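## Task

Take plates N06 and W09 out of plate hotel H1 and drop them into the waste bin WASTE, leaving the bin standing upright. All other plates must sit at home in the slot they began in, resting there without the robot's support. Finish by releasing everything and backing the gripper away.

## Robot and tools

ROBOT. One four-axis plate-moving arm: a vertical lift, a shoulder, an elbow and a wrist yaw, ending in a two-finger gripper that always stays level (it can turn about vertical but never tilt). The fingers point along the gripper's +x axis and close along its y axis. The controlled point, end_effector_position, sits midway between the rubber pads, 2 to 3 cm behind the fingertips.

FRAMES. World (scene) frame: origin on the table surface under the arm base, +z up, +y to the left when facing along +x. Positions are in metres, orientation as quaternion wxyz. Motion offsets, however, are expressed in the gripper's own axes.

STATIONS. H1 is a plate hotel with 6 slots, numbered from 1 at the bottom; each plate shows its ID on a front label. A plate counts as home when flat on its shelf's two prongs, short edge facing front, behind both front pins and between the side pins. RG is a nest in front of H1 for parking a plate temporarily. WASTE is a loose, unfixed bin: lower a plate to its rim and open to let it drop in. Plates in WASTE cannot be retrieved.

execute_actions. Argument actions is a list with zero or one entry; optional pictures (true/false) controls images. Empty list: just reports the current state. A motion entry has rows (1 to 15 rows) and steps (1 to 15, default 15); each step lasts 1/30 s, each row drives one step, and the final row repeats to fill remaining steps. A wait entry has only steps (up to 300), counted from the previous result, so time spent composing the reply is included. A refused call sends nothing.

ROW FORMAT. One list of 5 numbers, each in [-1, 1]: dx, dy, dz, rz, opening. The first four are an offset, not a pose: a target measured from the gripper pose in the most recent result that reports it (before any such result in the scene, and for second or later calls in one reply, from wherever the robot is when the action begins), along the gripper's own axes. Scale: 1.0 equals 0.6 m for dx, dy, dz and 180 degrees for rz; rz turns from gripper +x toward +y. Every row refers to that same reference, not to the row before. Opening is absolute: +1 fully open (0.140 m), -1 closed (pads still 0.066 m apart). A full close takes at least about 0.6 s. Sending zero offsets is not a pause; it pulls the arm back to the reference pose.

CLIPPING. Each step, the commanded pose is limited to 70 mm and 16 degrees from the measured pose, then reached by damped inverse kinematics. After an action, the arm only continues to the last clipped pose, so far targets need follow-up commands; check the reported pose.

move. Argument target: one row as above (offset from the same reference). speed: path top speed in m/s, 0.002 to 0.5, default 0.25; rotation capped at twice that in rad/s. The path is a straight line lasting 0.5 to 10 s (it stops short if longer), takes the shorter turn direction, and ignores obstacles. The gripper lags and may overshoot speed, especially with the arm stretched out. Opening is applied at the start. It ends when the arm and fingers settle, or 5 s after the path ends. Its result adds a move: line with the outcome (done, off_target, moving, held, fault), any limits (limits=paced: pose was clipped; limits=held: a check blocked some steps, after which motion may be much faster), and distance to target. No per-step readings.

wait. Argument seconds, 0 to 10; lets the scene run with no new command.

zoom_image. camera is cam_high (896x504) or cam_wrist (504x504); region [x0, y0, x1, y1] in that camera's pixels from the top-left, at most 504 by 504.

finished_scene. Argument scene: the number of the current scene. Irreversible; the result says whether the goal was met and gives the next task. Replying without any tool call ends everything.

RESULTS. The state line gives the gripper pose; the printed position may be off, more so at long reach. Joint positions lists lift (m, 0.000 to 0.550), shoulder (-2.000 to 2.000), elbow (-2.800 to 2.800), wrist yaw (-12.566 to 12.566) in rad, then the pad gap in m. Keep the elbow at least 0.4 rad away from 0 or the arm may fold and fault. grip_measured is the finger opening on the command scale (may be off by about 1 mm all scene). To hold, command roughly 0.04 below grip_measured; smaller margins grip lighter. Pads push about 18 N each; a fast close can squeeze harder. A pose unreachable line means the clearance check altered or blocked a command; HELD marks the affected steps. Hand target (when present) is where the controller is currently heading. The world keeps running between calls.

FAULTS. Load limits: lift 55.2 N, shoulder 8.28 N m, elbow 4.14 N m, wrist yaw 1.38 N m, including held weight. Reaching one stops the arm for 10 s and drops the remainder of the call. Holding loads heats motors: MOTOR HOT appears from 85 °C; at 100 °C brakes engage and an OVER-TEMPERATURE FAULT is reported.

CARE. Don't drop plates except into WASTE, and never knock anything off the table (that ends the scene). Faster motion hits harder, and aiming further beyond a contact presses harder. Since offsets are from the measured pose, repeating a small offset into something rigid adds no force, but into something yielding it keeps pushing. Occasional disturbances may tug a held plate or shove loose items. Keep WASTE upright. At the end, open the gripper and move away so nothing depends on the robot.

Each tool is called after ">>>" by a JSON object that holds its "api" and its "payload".

## Session

>>> {"api": "execute_actions", "payload": {"actions": []}}

Scene clock: 0.00 s of 9600.00 s.
end_effector_position=(+0.4815, +0.1972, +0.3570) grip_measured=+1.00 end_effector_quat_wxyz=(+0.998, +0.000, +0.000, -0.068)
Joint positions: [ 0.352  1.807  1.099 -3.042  0.14 ]
Motor temperatures (°C, as the motors report them): [29 23 23 23]
Hand target: +0.482, +0.197, +0.357; +0.998, +0.000, +0.000, -0.068

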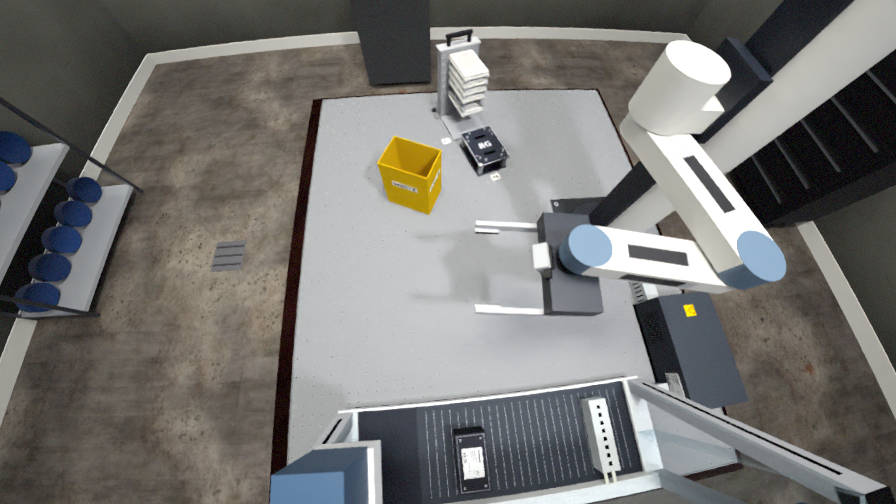

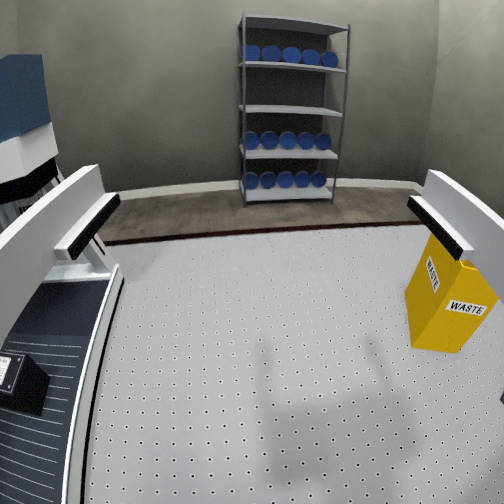

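>>> {"api": "zoom_image", "payload": {"camera": "cam_high", "region": [360, 20, 560, 220]}}

Region (360, 20, 560, 220) of cam_high's 896x504 image, scaled by 2.520, with more detail than that image has.

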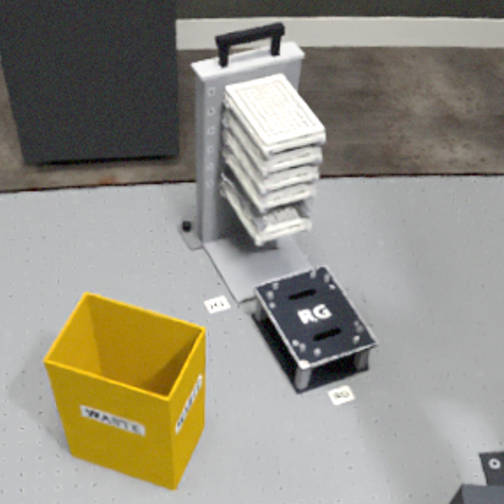

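>>> {"api": "move", "payload": {"target": [-0.088, -0.343, 0, -0.318, 1], "speed": 0.3}}

Scene clock: 19.87 s of 9600.00 s.
end_effector_position=(+0.4012, +0.0004, +0.3570) grip_measured=+1.00 end_effector_quat_wxyz=(+0.843, +0.000, +0.000, -0.538)
Joint positions: [ 0.352  1.637  0.819 -3.591  0.14 ]
Motor temperatures (°C, as the motors report them): [29 23 23 23]
Hand target: +0.401, +0.000, +0.357; +0.843, +0.000, +0.000, -0.538
Off the commanded pose: 0.000 m, 0 deg.
After step 90, 14.87 s passed at rest.
move: done

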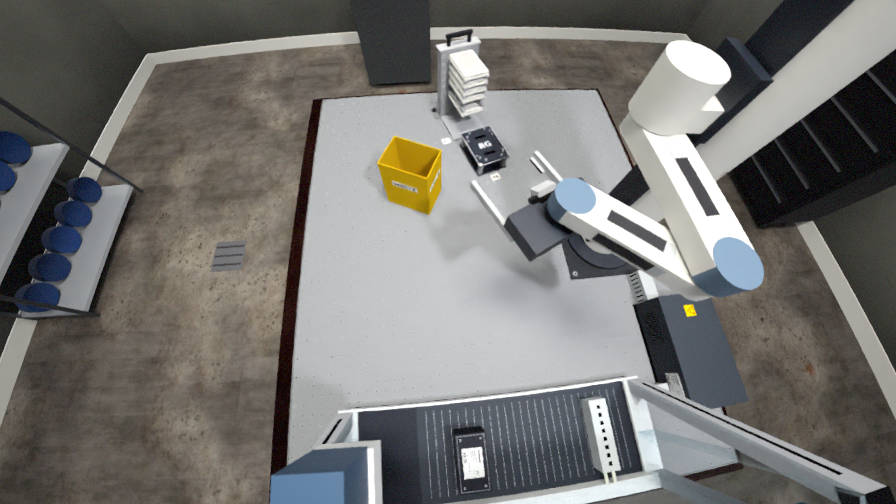

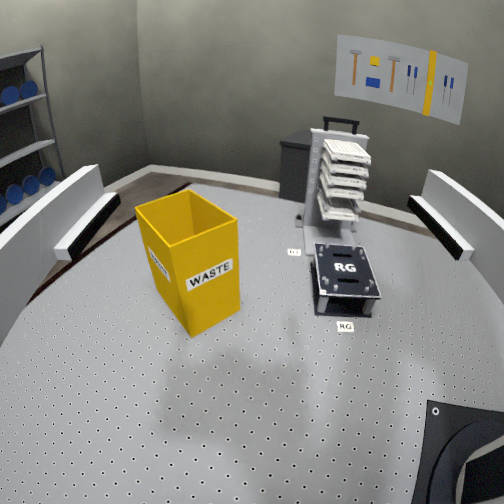

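>>> {"api": "move", "payload": {"target": [0.227, -0.1055, -0.06, -0.0556, 1], "speed": 0.3}}

Scene clock: 37.37 s of 9600.00 s.
end_effector_position=(+0.4012, -0.1497, +0.3209) grip_measured=+1.00 end_effector_quat_wxyz=(+0.793, +0.000, +0.000, -0.609)
Joint positions: [ 0.316  0.93   0.736 -2.977  0.14 ]
Motor temperatures (°C, as the motors report them): [29 23 23 23]
Hand target: +0.401, -0.150, +0.321; +0.793, +0.000, +0.000, -0.609
Off the commanded pose: 0.000 m, 0 deg.
After step 90, 13.43 s passed at rest.
move: done

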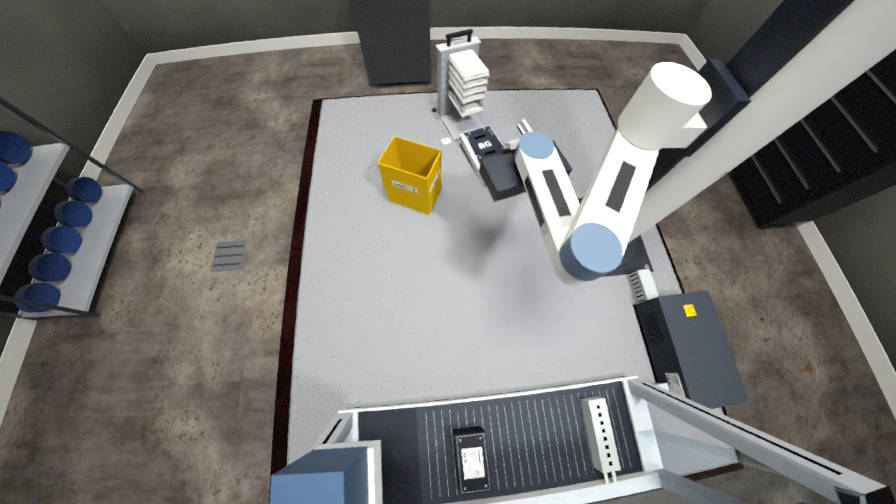

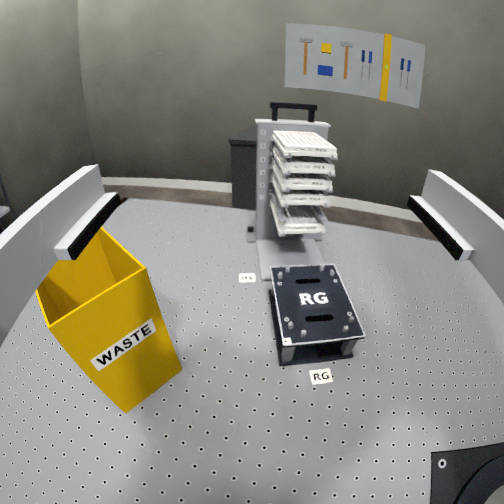

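>>> {"api": "zoom_image", "payload": {"camera": "cam_wrist", "region": [230, 95, 390, 255]}}

Region (230, 95, 390, 255) of cam_wrist's 504x504 image, scaled by 3.150, with more detail than that image has.

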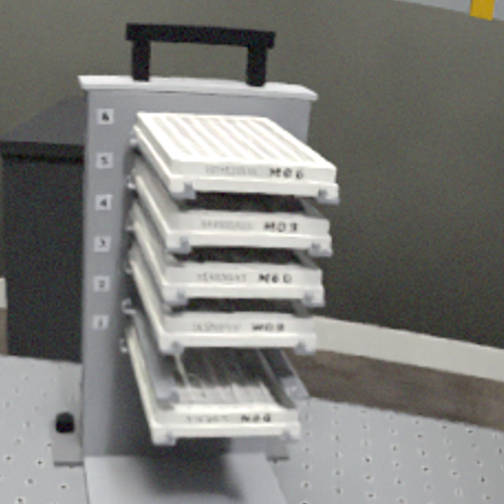

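>>> {"api": "move", "payload": {"target": [0.167, -0.15, -0.08, 0.011, 1], "speed": 0.25}}

>>> {"api": "zoom_image", "payload": {"camera": "cam_wrist", "region": [150, 60, 370, 280]}}

Scene clock: 47.73 s of 9600.00 s.
end_effector_position=(+0.3401, -0.2696, +0.2729) grip_measured=+1.00 end_effector_quat_wxyz=(+0.803, +0.000, +0.000, -0.596)
Joint positions: [ 0.268  0.183  0.708 -2.168  0.14 ]
Motor temperatures (°C, as the motors report them): [29 23 23 23]
Hand target: +0.340, -0.270, +0.273; +0.803, +0.000, +0.000, -0.596
Off the commanded pose: 0.000 m, 0 deg.
After step 90, 6.30 s passed at rest.
move: done

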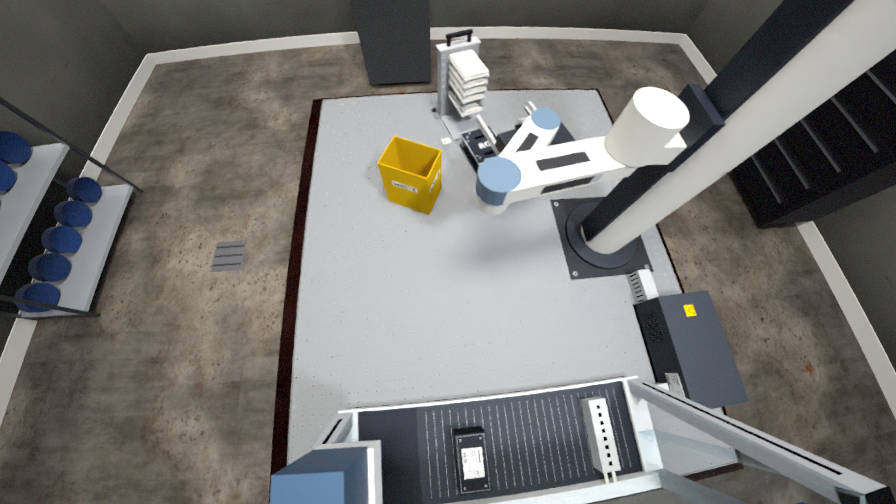

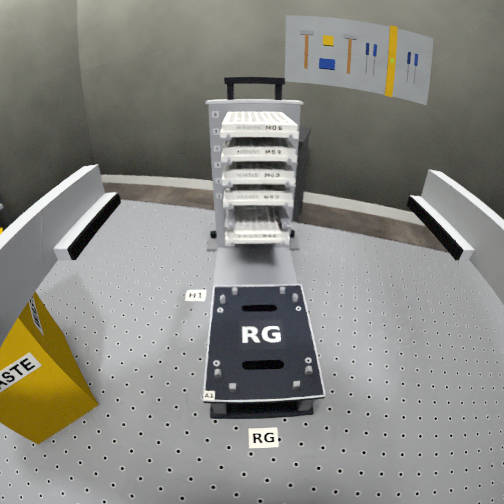

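Region (150, 60, 370, 280) of cam_wrist's 504x504 image, scaled by 2.291, with more detail than that image has.

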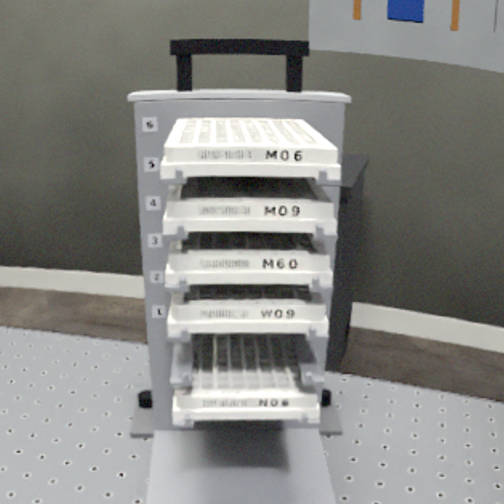

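>>> {"api": "move", "payload": {"target": [0.1, 0, -0.14, 0, 1], "speed": 0.2}}

Scene clock: 59.67 s of 9600.00 s.
end_effector_position=(+0.3576, -0.3271, +0.1889) grip_measured=+1.00 end_effector_quat_wxyz=(+0.803, +0.000, +0.000, -0.596)
Joint positions: [ 0.184  0.011  0.947 -2.234  0.14 ]
Motor temperatures (°C, as the motors report them): [29 23 23 23]
Hand target: +0.358, -0.327, +0.189; +0.803, +0.000, +0.000, -0.596
Off the commanded pose: 0.000 m, 0 deg.
After step 90, 8.07 s passed at rest.
move: done

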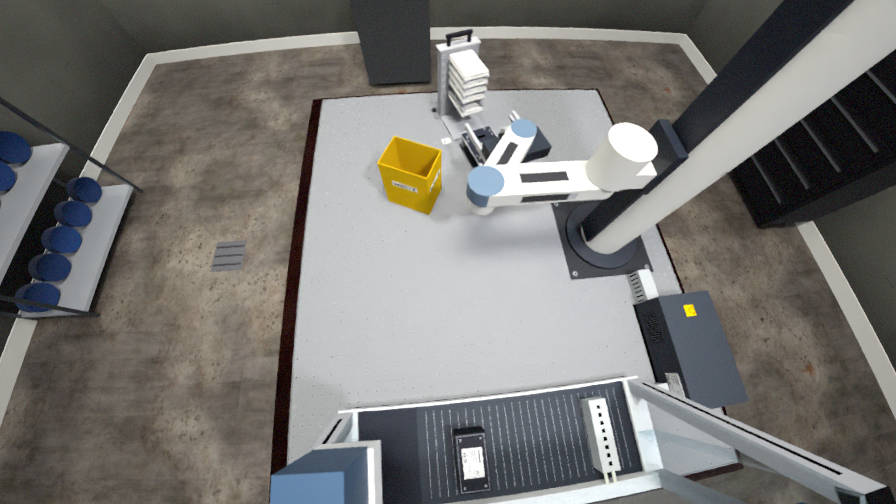

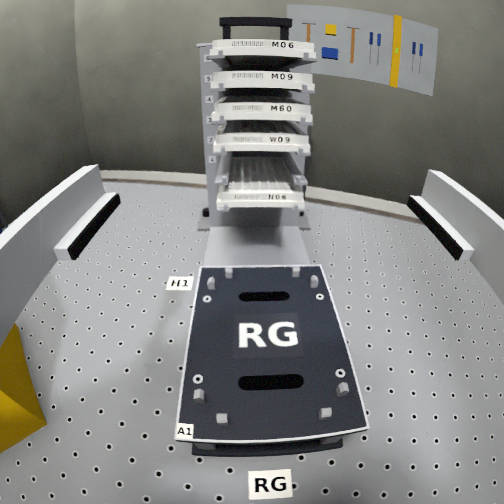

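>>> {"api": "zoom_image", "payload": {"camera": "cam_wrist", "region": [160, 20, 370, 230]}}

Region (160, 20, 370, 230) of cam_wrist's 504x504 image, scaled by 2.400, with more detail than that image has.

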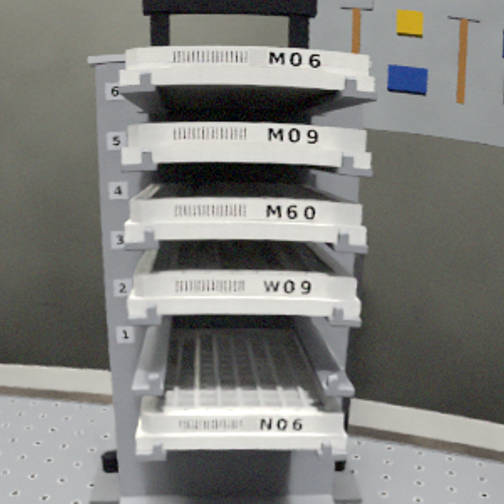

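>>> {"api": "move", "payload": {"target": [0.24, -0.003, -0.024, 0, 1], "speed": 0.12}}

Scene clock: 79.53 s of 9600.00 s.
end_effector_position=(+0.3978, -0.4655, +0.1745) grip_measured=+1.00 end_effector_quat_wxyz=(+0.803, +0.000, +0.000, -0.596)
Joint positions: [ 0.169 -0.382  1.624 -2.517  0.14 ]
Motor temperatures (°C, as the motors report them): [29 23 23 23]
Hand target: +0.398, -0.465, +0.174; +0.803, +0.000, +0.000, -0.596
Off the commanded pose: 0.000 m, 0 deg.
After step 90, 15.37 s passed at rest.
move: done

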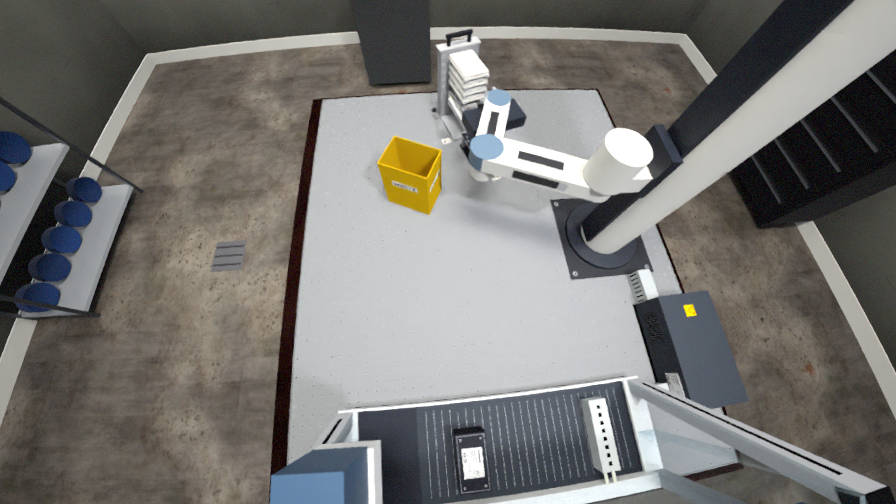

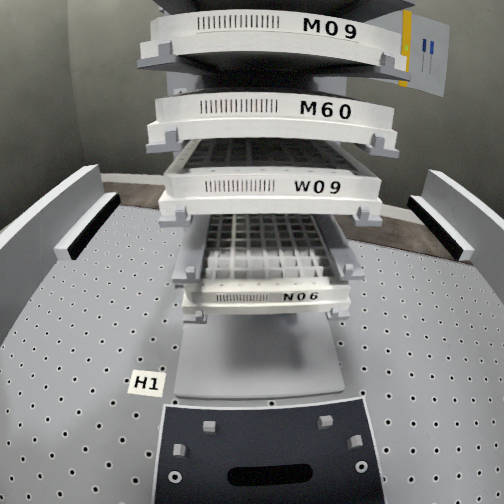

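>>> {"api": "zoom_image", "payload": {"camera": "cam_wrist", "region": [40, 120, 240, 320]}}

>>> {"api": "zoom_image", "payload": {"camera": "cam_wrist", "region": [304, 120, 504, 320]}}

Region (40, 120, 240, 320) of cam_wrist's 504x504 image, scaled by 2.520, with more detail than that image has.

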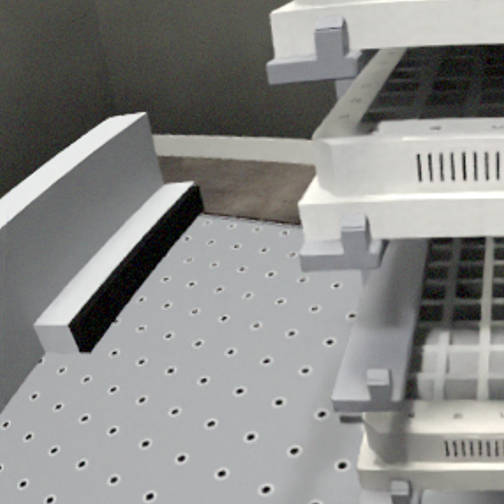

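Region (304, 120, 504, 320) of cam_wrist's 504x504 image, scaled by 2.520, with more detail than that image has.

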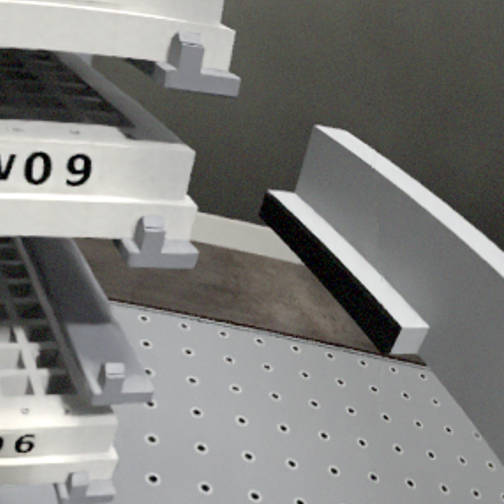

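>>> {"api": "move", "payload": {"target": [0.06, -0.001, 0.013, 0, 0.1], "speed": 0.05}}

Scene clock: 103.20 s of 9600.00 s.
end_effector_position=(+0.4076, -0.5001, +0.1823) grip_measured=+0.10 end_effector_quat_wxyz=(+0.803, +0.000, +0.000, -0.596)
Joint positions: [ 0.177 -0.493  1.834 -2.617  0.107]
Motor temperatures (°C, as the motors report them): [29 23 23 23]
Hand target: +0.408, -0.500, +0.182; +0.803, +0.000, +0.000, -0.596
Off the commanded pose: 0.000 m, 0 deg.
After step 90, 19.70 s passed at rest.
move: done

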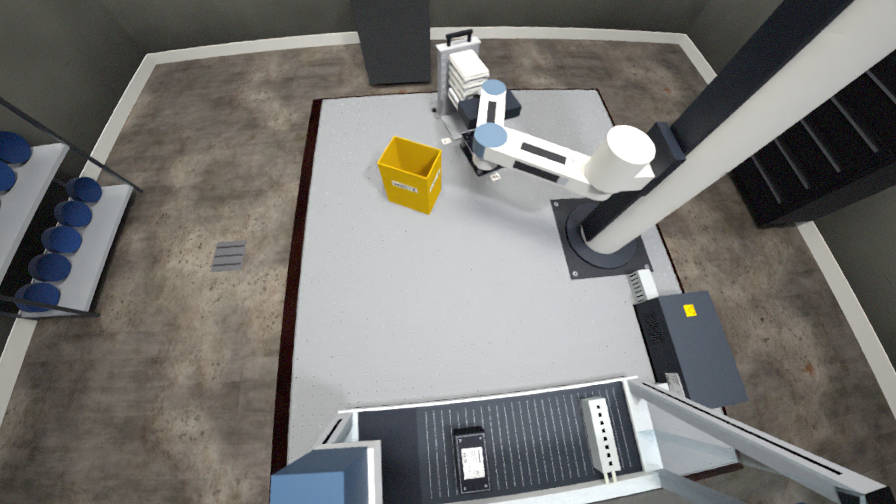

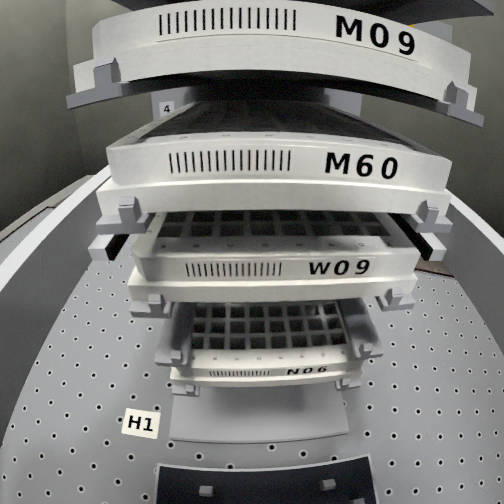

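>>> {"api": "zoom_image", "payload": {"camera": "cam_wrist", "region": [70, 190, 210, 330]}}

>>> {"api": "zoom_image", "payload": {"camera": "cam_wrist", "region": [330, 190, 470, 330]}}

Region (70, 190, 210, 330) of cam_wrist's 504x504 image, scaled by 3.600, with more detail than that image has.

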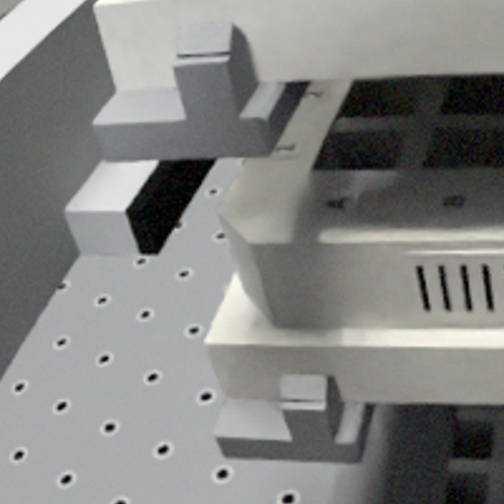

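Region (330, 190, 470, 330) of cam_wrist's 504x504 image, scaled by 3.600, with more detail than that image has.

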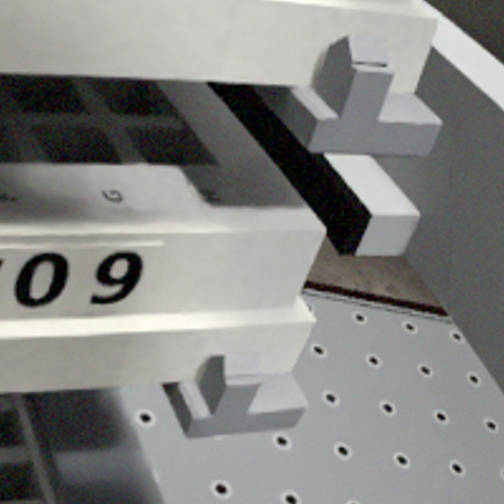

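>>> {"api": "move", "payload": {"target": [0.0133, 0.0005, 0.0042, 0, 0.1], "speed": 0.03}}

>>> {"api": "move", "payload": {"target": [0, 0, 0, 0, -0.42], "speed": 0.03}}

Scene clock: 122.70 s of 9600.00 s.
end_effector_position=(+0.4103, -0.5076, +0.1848) grip_measured=+0.10 end_effector_quat_wxyz=(+0.803, +0.000, +0.000, -0.596)
Joint positions: [ 0.18  -0.518  1.885 -2.642  0.107]
Motor temperatures (°C, as the motors report them): [29 23 23 23]
Hand target: +0.410, -0.508, +0.185; +0.803, +0.000, +0.000, -0.596
Off the commanded pose: 0.000 m, 0 deg.
After step 90, 15.80 s passed at rest.
move: done

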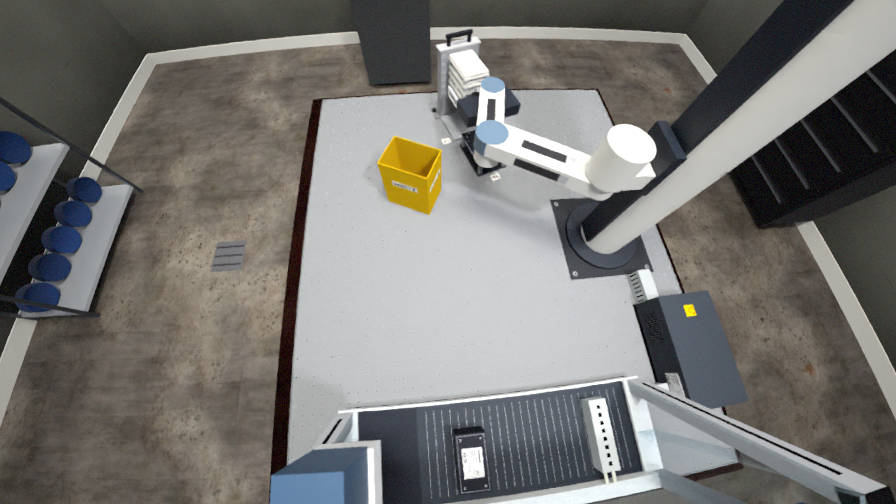

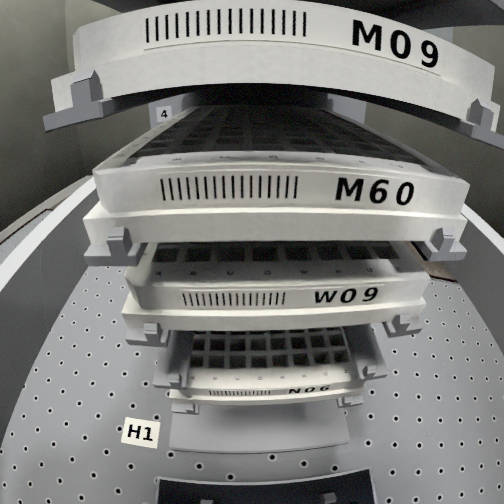

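Scene clock: 123.20 s of 9600.00 s.
end_effector_position=(+0.4103, -0.5076, +0.1848) grip_measured=-0.42 end_effector_quat_wxyz=(+0.803, +0.000, +0.000, -0.596)
Joint positions: [ 0.18  -0.518  1.885 -2.642  0.087]
Motor temperatures (°C, as the motors report them): [29 23 23 23]
Hand target: +0.410, -0.508, +0.185; +0.803, +0.000, +0.000, -0.596
Off the commanded pose: 0.000 m, 0 deg.
move: done

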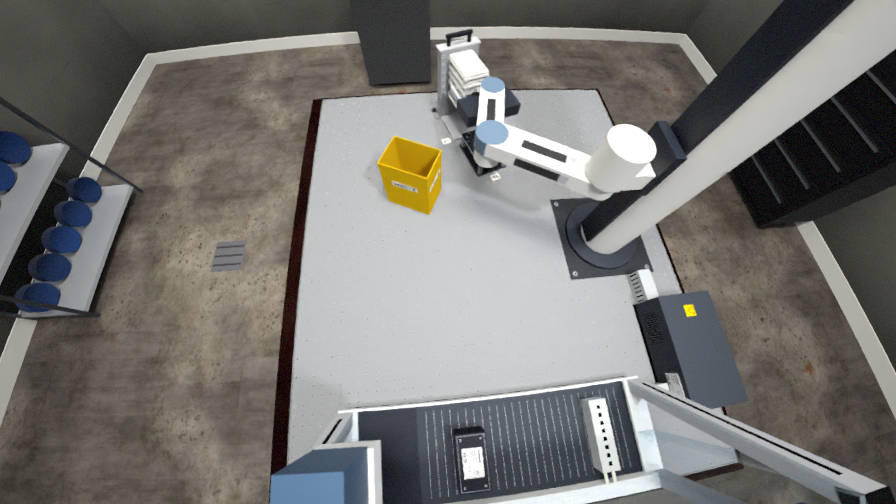

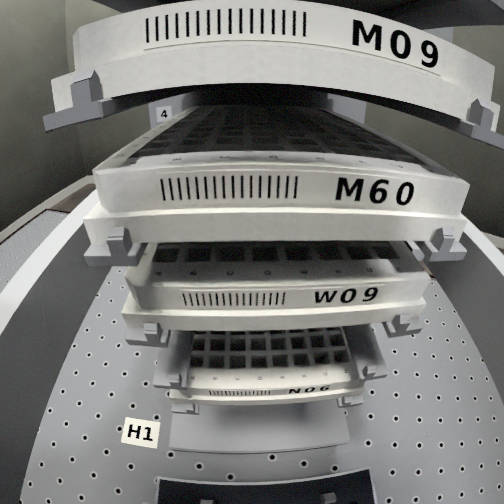

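Close slowly in a ramp.

>>> {"api": "execute_actions", "payload": {"actions": [{"rows": [[0,0,0,0,-0.44],[0,0,0,0,-0.46],[0,0,0,0,-0.48],[0,0,0,0,-0.50],[0,0,0,0,-0.51],[0,0,0,0,-0.52],[0,0,0,0,-0.53],[0,0,0,0,-0.54],[0,0,0,0,-0.55],[0,0,0,0,-0.56],[0,0,0,0,-0.57],[0,0,0,0,-0.58]], "steps": 15}], "pictures": false}}

Scene clock: 126.43 s of 9600.00 s.
end_effector_position=(+0.4103, -0.5076, +0.1848) grip_measured=-0.56 end_effector_quat_wxyz=(+0.803, +0.000, +0.000, -0.595)
Joint positions: [ 0.18  -0.518  1.885 -2.642  0.082]
Motor temperatures (°C, as the motors report them): [29 23 23 23]
Hand target: +0.410, -0.508, +0.185; +0.803, +0.000, +0.000, -0.596
Off the commanded pose: 0.000 m, 0 deg.
Steps of this call (steps 1 to 82: nothing new was sent; steps 83 to 97: all 15 steps of this action). Readings (end_effector_position):
83: (+0.4103, -0.5076, +0.1848)
84: (+0.4103, -0.5076, +0.1848)
86: (+0.4103, -0.5076, +0.1848)
90: (+0.4103, -0.5076, +0.1848)
97: the state above

>>> {"api": "execute_actions", "payload": {"actions": [{"rows": [[0,0,0,0,-0.58],[0,0,0,0,-0.59],[0,0,0,0,-0.60],[0,0,0,0,-0.605]], "steps": 12}]}}

Scene clock: 128.30 s of 9600.00 s.
end_effector_position=(+0.4103, -0.5076, +0.1848) grip_measured=-0.57 end_effector_quat_wxyz=(+0.803, +0.000, +0.000, -0.595)
Joint positions: [ 0.18  -0.518  1.885 -2.642  0.082]
Motor temperatures (°C, as the motors report them): [29 23 23 23]
Hand target: +0.410, -0.508, +0.185; +0.803, +0.000, +0.000, -0.595
Off the commanded pose: 0.000 m, 0 deg.
Steps of this call (steps 1 to 44: nothing new was sent; steps 45 to 56: all 12 steps of this action). Readings (end_effector_position):
45: (+0.4103, -0.5076, +0.1848)
46: (+0.4103, -0.5076, +0.1848)
48: (+0.4103, -0.5076, +0.1848)
52: (+0.4103, -0.5076, +0.1848)
56: the state above

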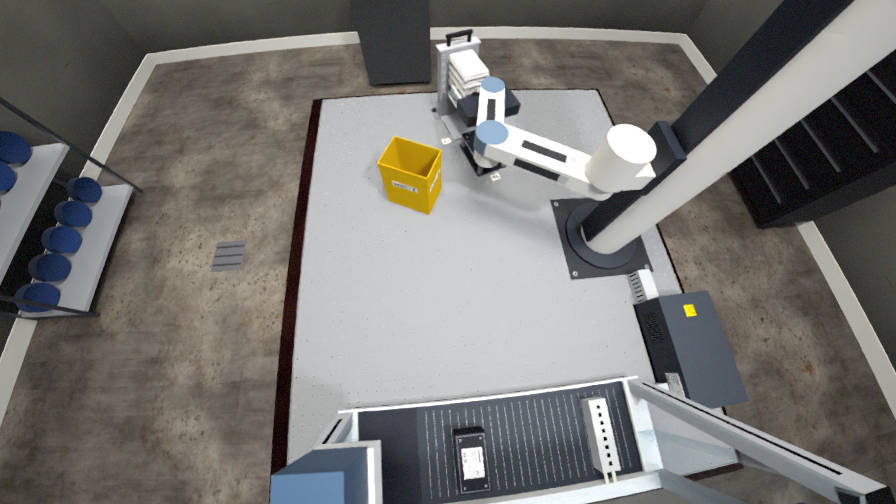

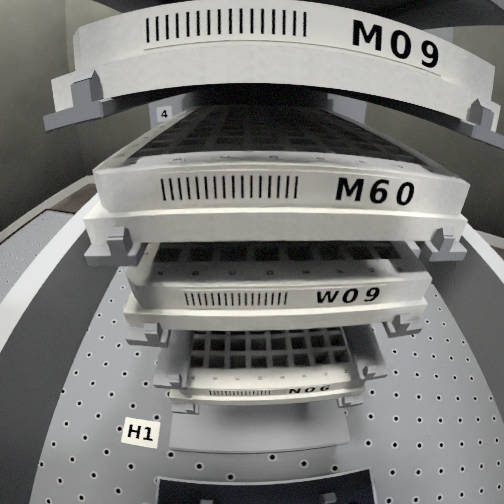

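>>> {"api": "move", "payload": {"target": [0, 0, 0.0105, 0, -0.61], "speed": 0.02}}

>>> {"api": "zoom_image", "payload": {"camera": "cam_wrist", "region": [70, 180, 480, 400]}}

Scene clock: 131.67 s of 9600.00 s.
end_effector_position=(+0.4103, -0.5076, +0.1911) grip_measured=-0.57 end_effector_quat_wxyz=(+0.803, +0.000, +0.000, -0.595)
Joint positions: [ 0.186 -0.518  1.885 -2.642  0.082]
Motor temperatures (°C, as the motors report them): [29 23 23 23]
Hand target: +0.410, -0.508, +0.191; +0.803, +0.000, +0.000, -0.595
Off the commanded pose: 0.000 m, 0 deg.
move: done

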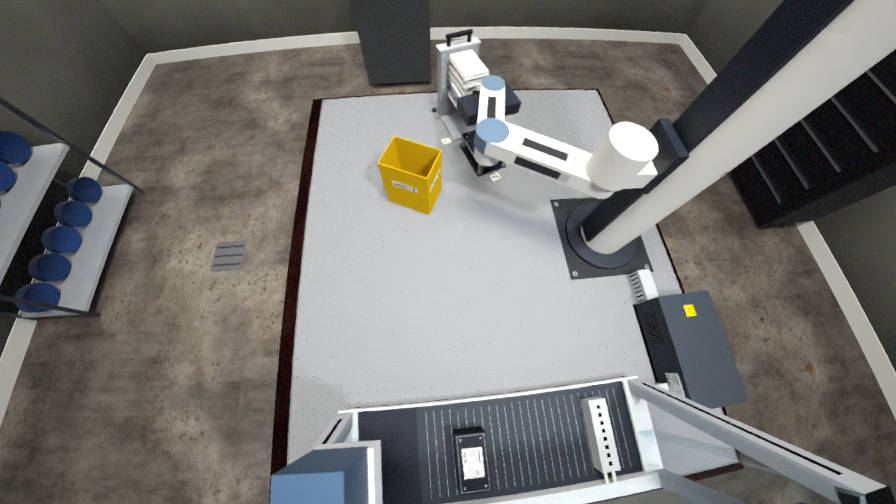

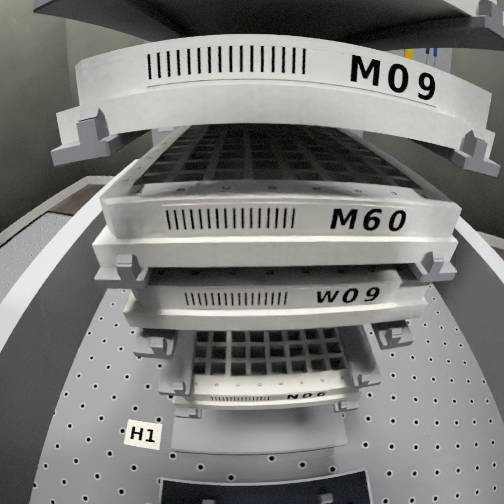

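Region (70, 180, 480, 400) of cam_wrist's 504x504 image, scaled by 1.229, with more detail than that image has; it fills the top 270 rows of this view, and the rest is white.

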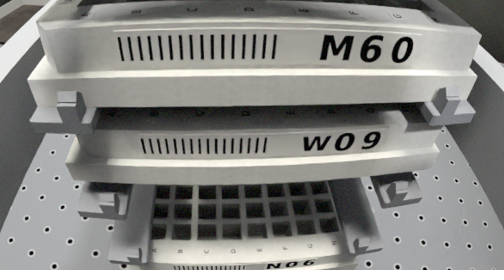

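Lifted. Pull out slowly a bit first.

>>> {"api": "move", "payload": {"target": [-0.04, 0, 0.001, 0, -0.61], "speed": 0.02}}

Scene clock: 134.50 s of 9600.00 s.
end_effector_position=(+0.4033, -0.4847, +0.1916) grip_measured=-0.57 end_effector_quat_wxyz=(+0.803, +0.000, +0.000, -0.595)
Joint positions: [ 0.187 -0.442  1.737 -2.57   0.082]
Motor temperatures (°C, as the motors report them): [29 23 23 23]
Hand target: +0.403, -0.485, +0.192; +0.803, +0.000, +0.000, -0.595
Off the commanded pose: 0.000 m, 0 deg.
move: done

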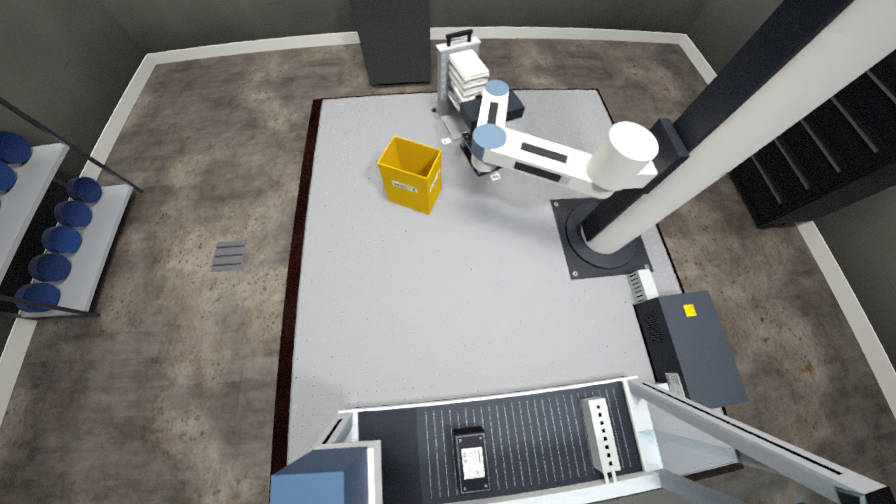

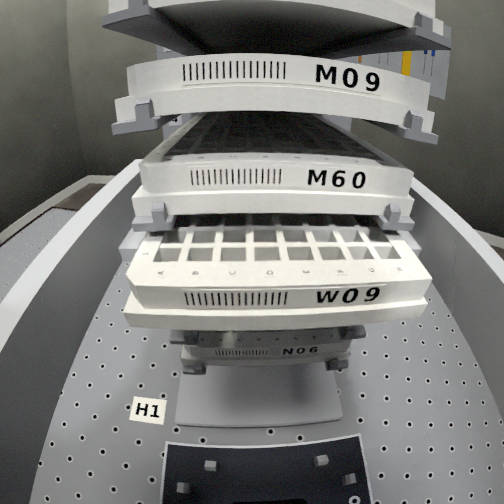

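>>> {"api": "move", "payload": {"target": [-0.21, 0, 0, 0, -0.61], "speed": 0.06}}

Scene clock: 138.97 s of 9600.00 s.
end_effector_position=(+0.3665, -0.3641, +0.1916) grip_measured=-0.57 end_effector_quat_wxyz=(+0.803, +0.000, +0.000, -0.596)
Joint positions: [ 0.187 -0.097  1.106 -2.285  0.082]
Motor temperatures (°C, as the motors report them): [29 23 23 23]
Hand target: +0.367, -0.364, +0.192; +0.803, +0.000, +0.000, -0.595
Off the commanded pose: 0.000 m, 0 deg.
move: done

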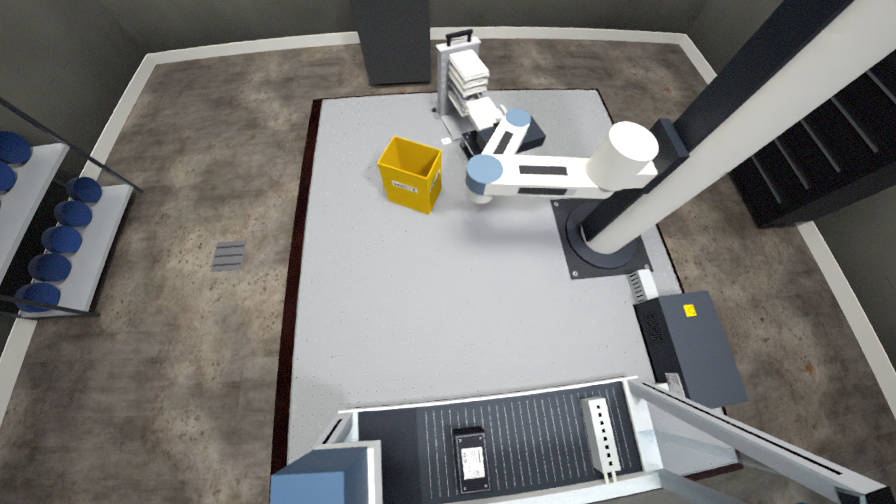

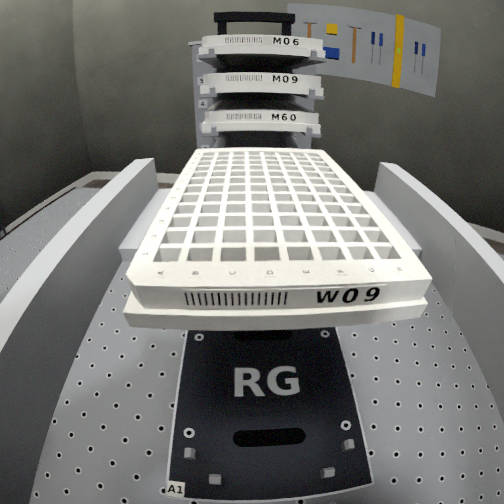

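>>> {"api": "move", "payload": {"target": [-0.03, 0, 0.16, 0, -0.61], "speed": 0.15}}

>>> {"api": "move", "payload": {"target": [-0.2945, 0.331, 0, 0.284, -0.61], "speed": 0.2}}

Scene clock: 160.33 s of 9600.00 s.
end_effector_position=(+0.3612, -0.3469, +0.2877) grip_measured=-0.57 end_effector_quat_wxyz=(+0.803, +0.000, +0.000, -0.596)
Joint positions: [ 0.283 -0.05   1.028 -2.254  0.082]
Motor temperatures (°C, as the motors report them): [29 23 23 23]
Hand target: +0.361, -0.347, +0.288; +0.803, +0.000, +0.000, -0.596
Off the commanded pose: 0.000 m, 0 deg.
After step 90, 17.40 s passed at rest.
move: done

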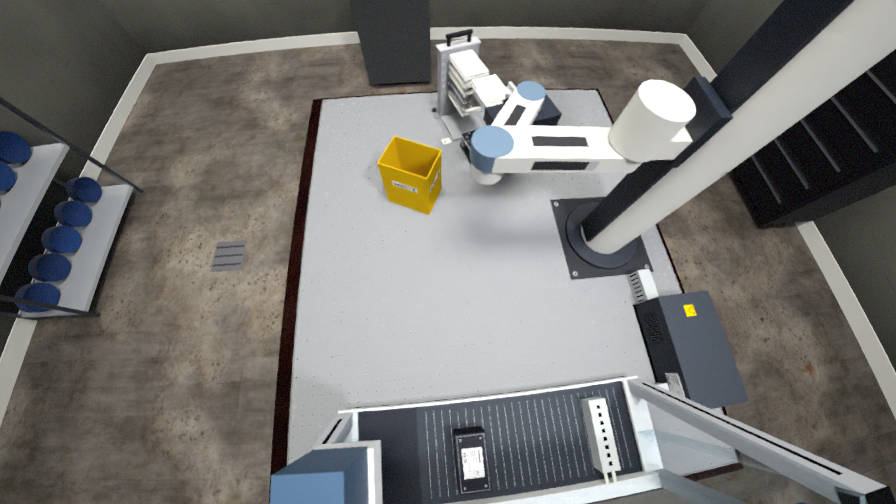

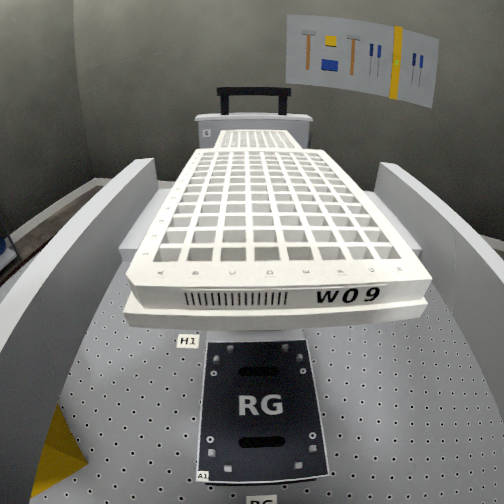

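Scene clock: 162.87 s of 9600.00 s.
end_effector_position=(+0.4999, -0.1201, +0.2877) grip_measured=-0.57 end_effector_quat_wxyz=(+0.982, +0.000, +0.000, -0.191)
Joint positions: [ 0.283  0.656  0.803 -1.842  0.082]
Motor temperatures (°C, as the motors report them): [29 23 23 23]
Hand target: +0.500, -0.120, +0.288; +0.982, +0.000, +0.000, -0.191
Off the commanded pose: 0.000 m, 0 deg.
move: done

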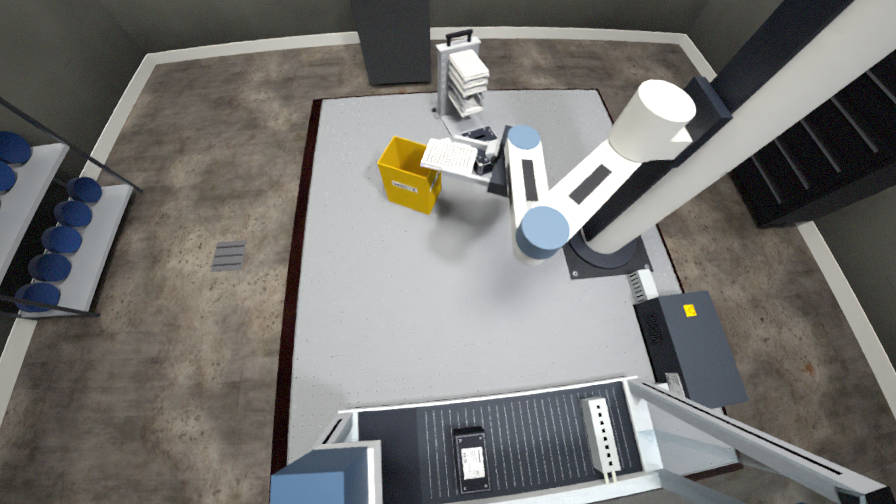

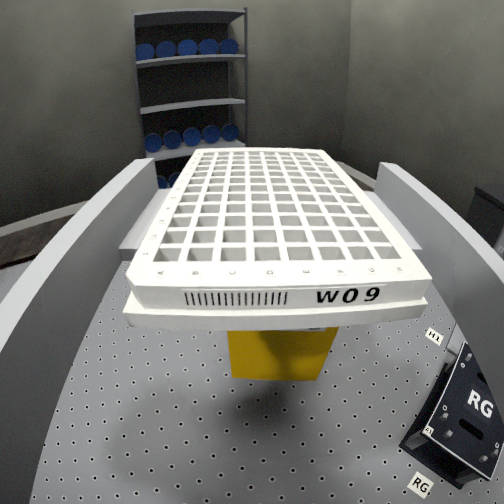

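>>> {"api": "move", "payload": {"target": [0.165, -0.041, -0.04, 0, -0.61], "speed": 0.12}}

Scene clock: 168.77 s of 9600.00 s.
end_effector_position=(+0.5826, -0.1799, +0.2636) grip_measured=-0.57 end_effector_quat_wxyz=(+0.982, +0.000, +0.000, -0.190)
Joint positions: [ 0.259  0.41   1.248 -2.041  0.082]
Motor temperatures (°C, as the motors report them): [29 23 23 23]
Hand target: +0.583, -0.180, +0.264; +0.982, +0.000, +0.000, -0.191
Off the commanded pose: 0.000 m, 0 deg.
After step 90, 1.73 s passed at rest.
move: done

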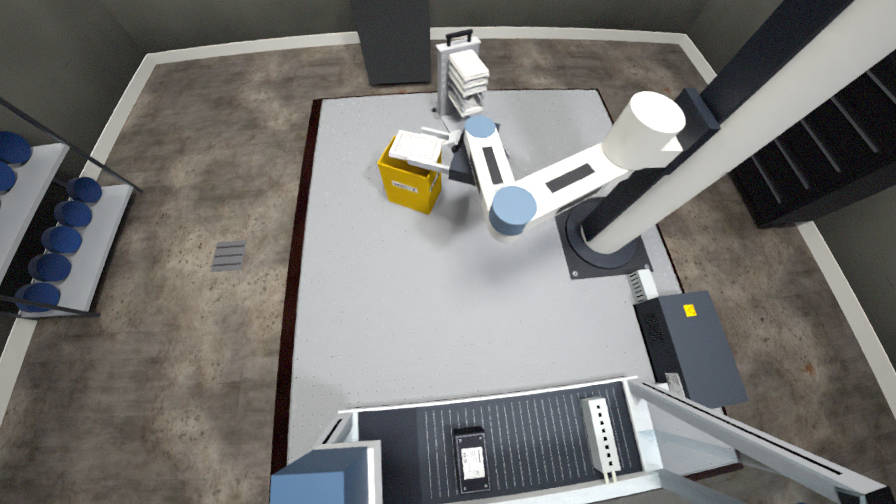

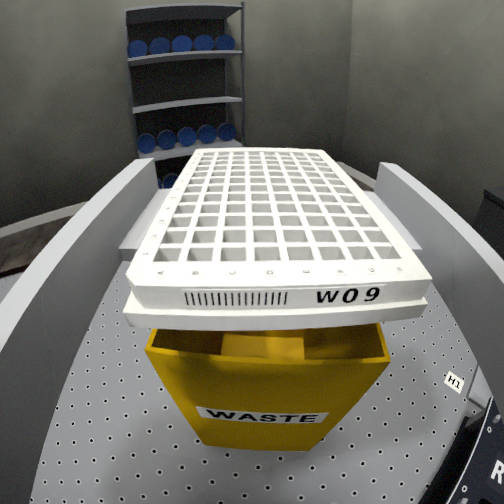

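>>> {"api": "move", "payload": {"target": [0.045, 0, -0.045, 0, -0.61], "speed": 0.06}}

Scene clock: 182.50 s of 9600.00 s.
end_effector_position=(+0.6077, -0.1899, +0.2366) grip_measured=-0.57 end_effector_quat_wxyz=(+0.982, +0.000, +0.000, -0.190)
Joint positions: [ 0.232  0.361  1.381 -2.125  0.082]
Motor temperatures (°C, as the motors report them): [29 23 23 23]
Hand target: +0.608, -0.190, +0.237; +0.982, +0.000, +0.000, -0.190
Off the commanded pose: 0.000 m, 0 deg.
After step 90, 9.87 s passed at rest.
move: done

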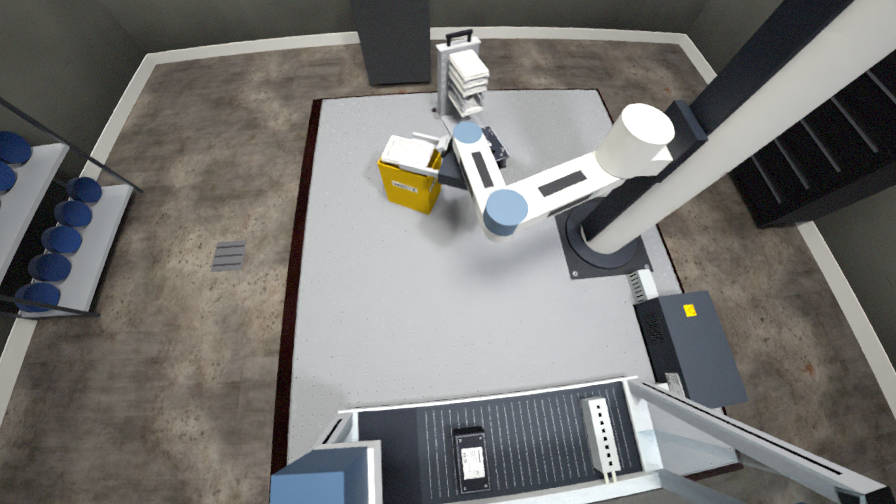

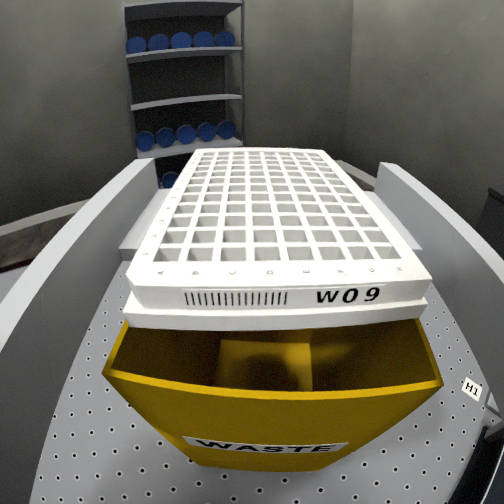

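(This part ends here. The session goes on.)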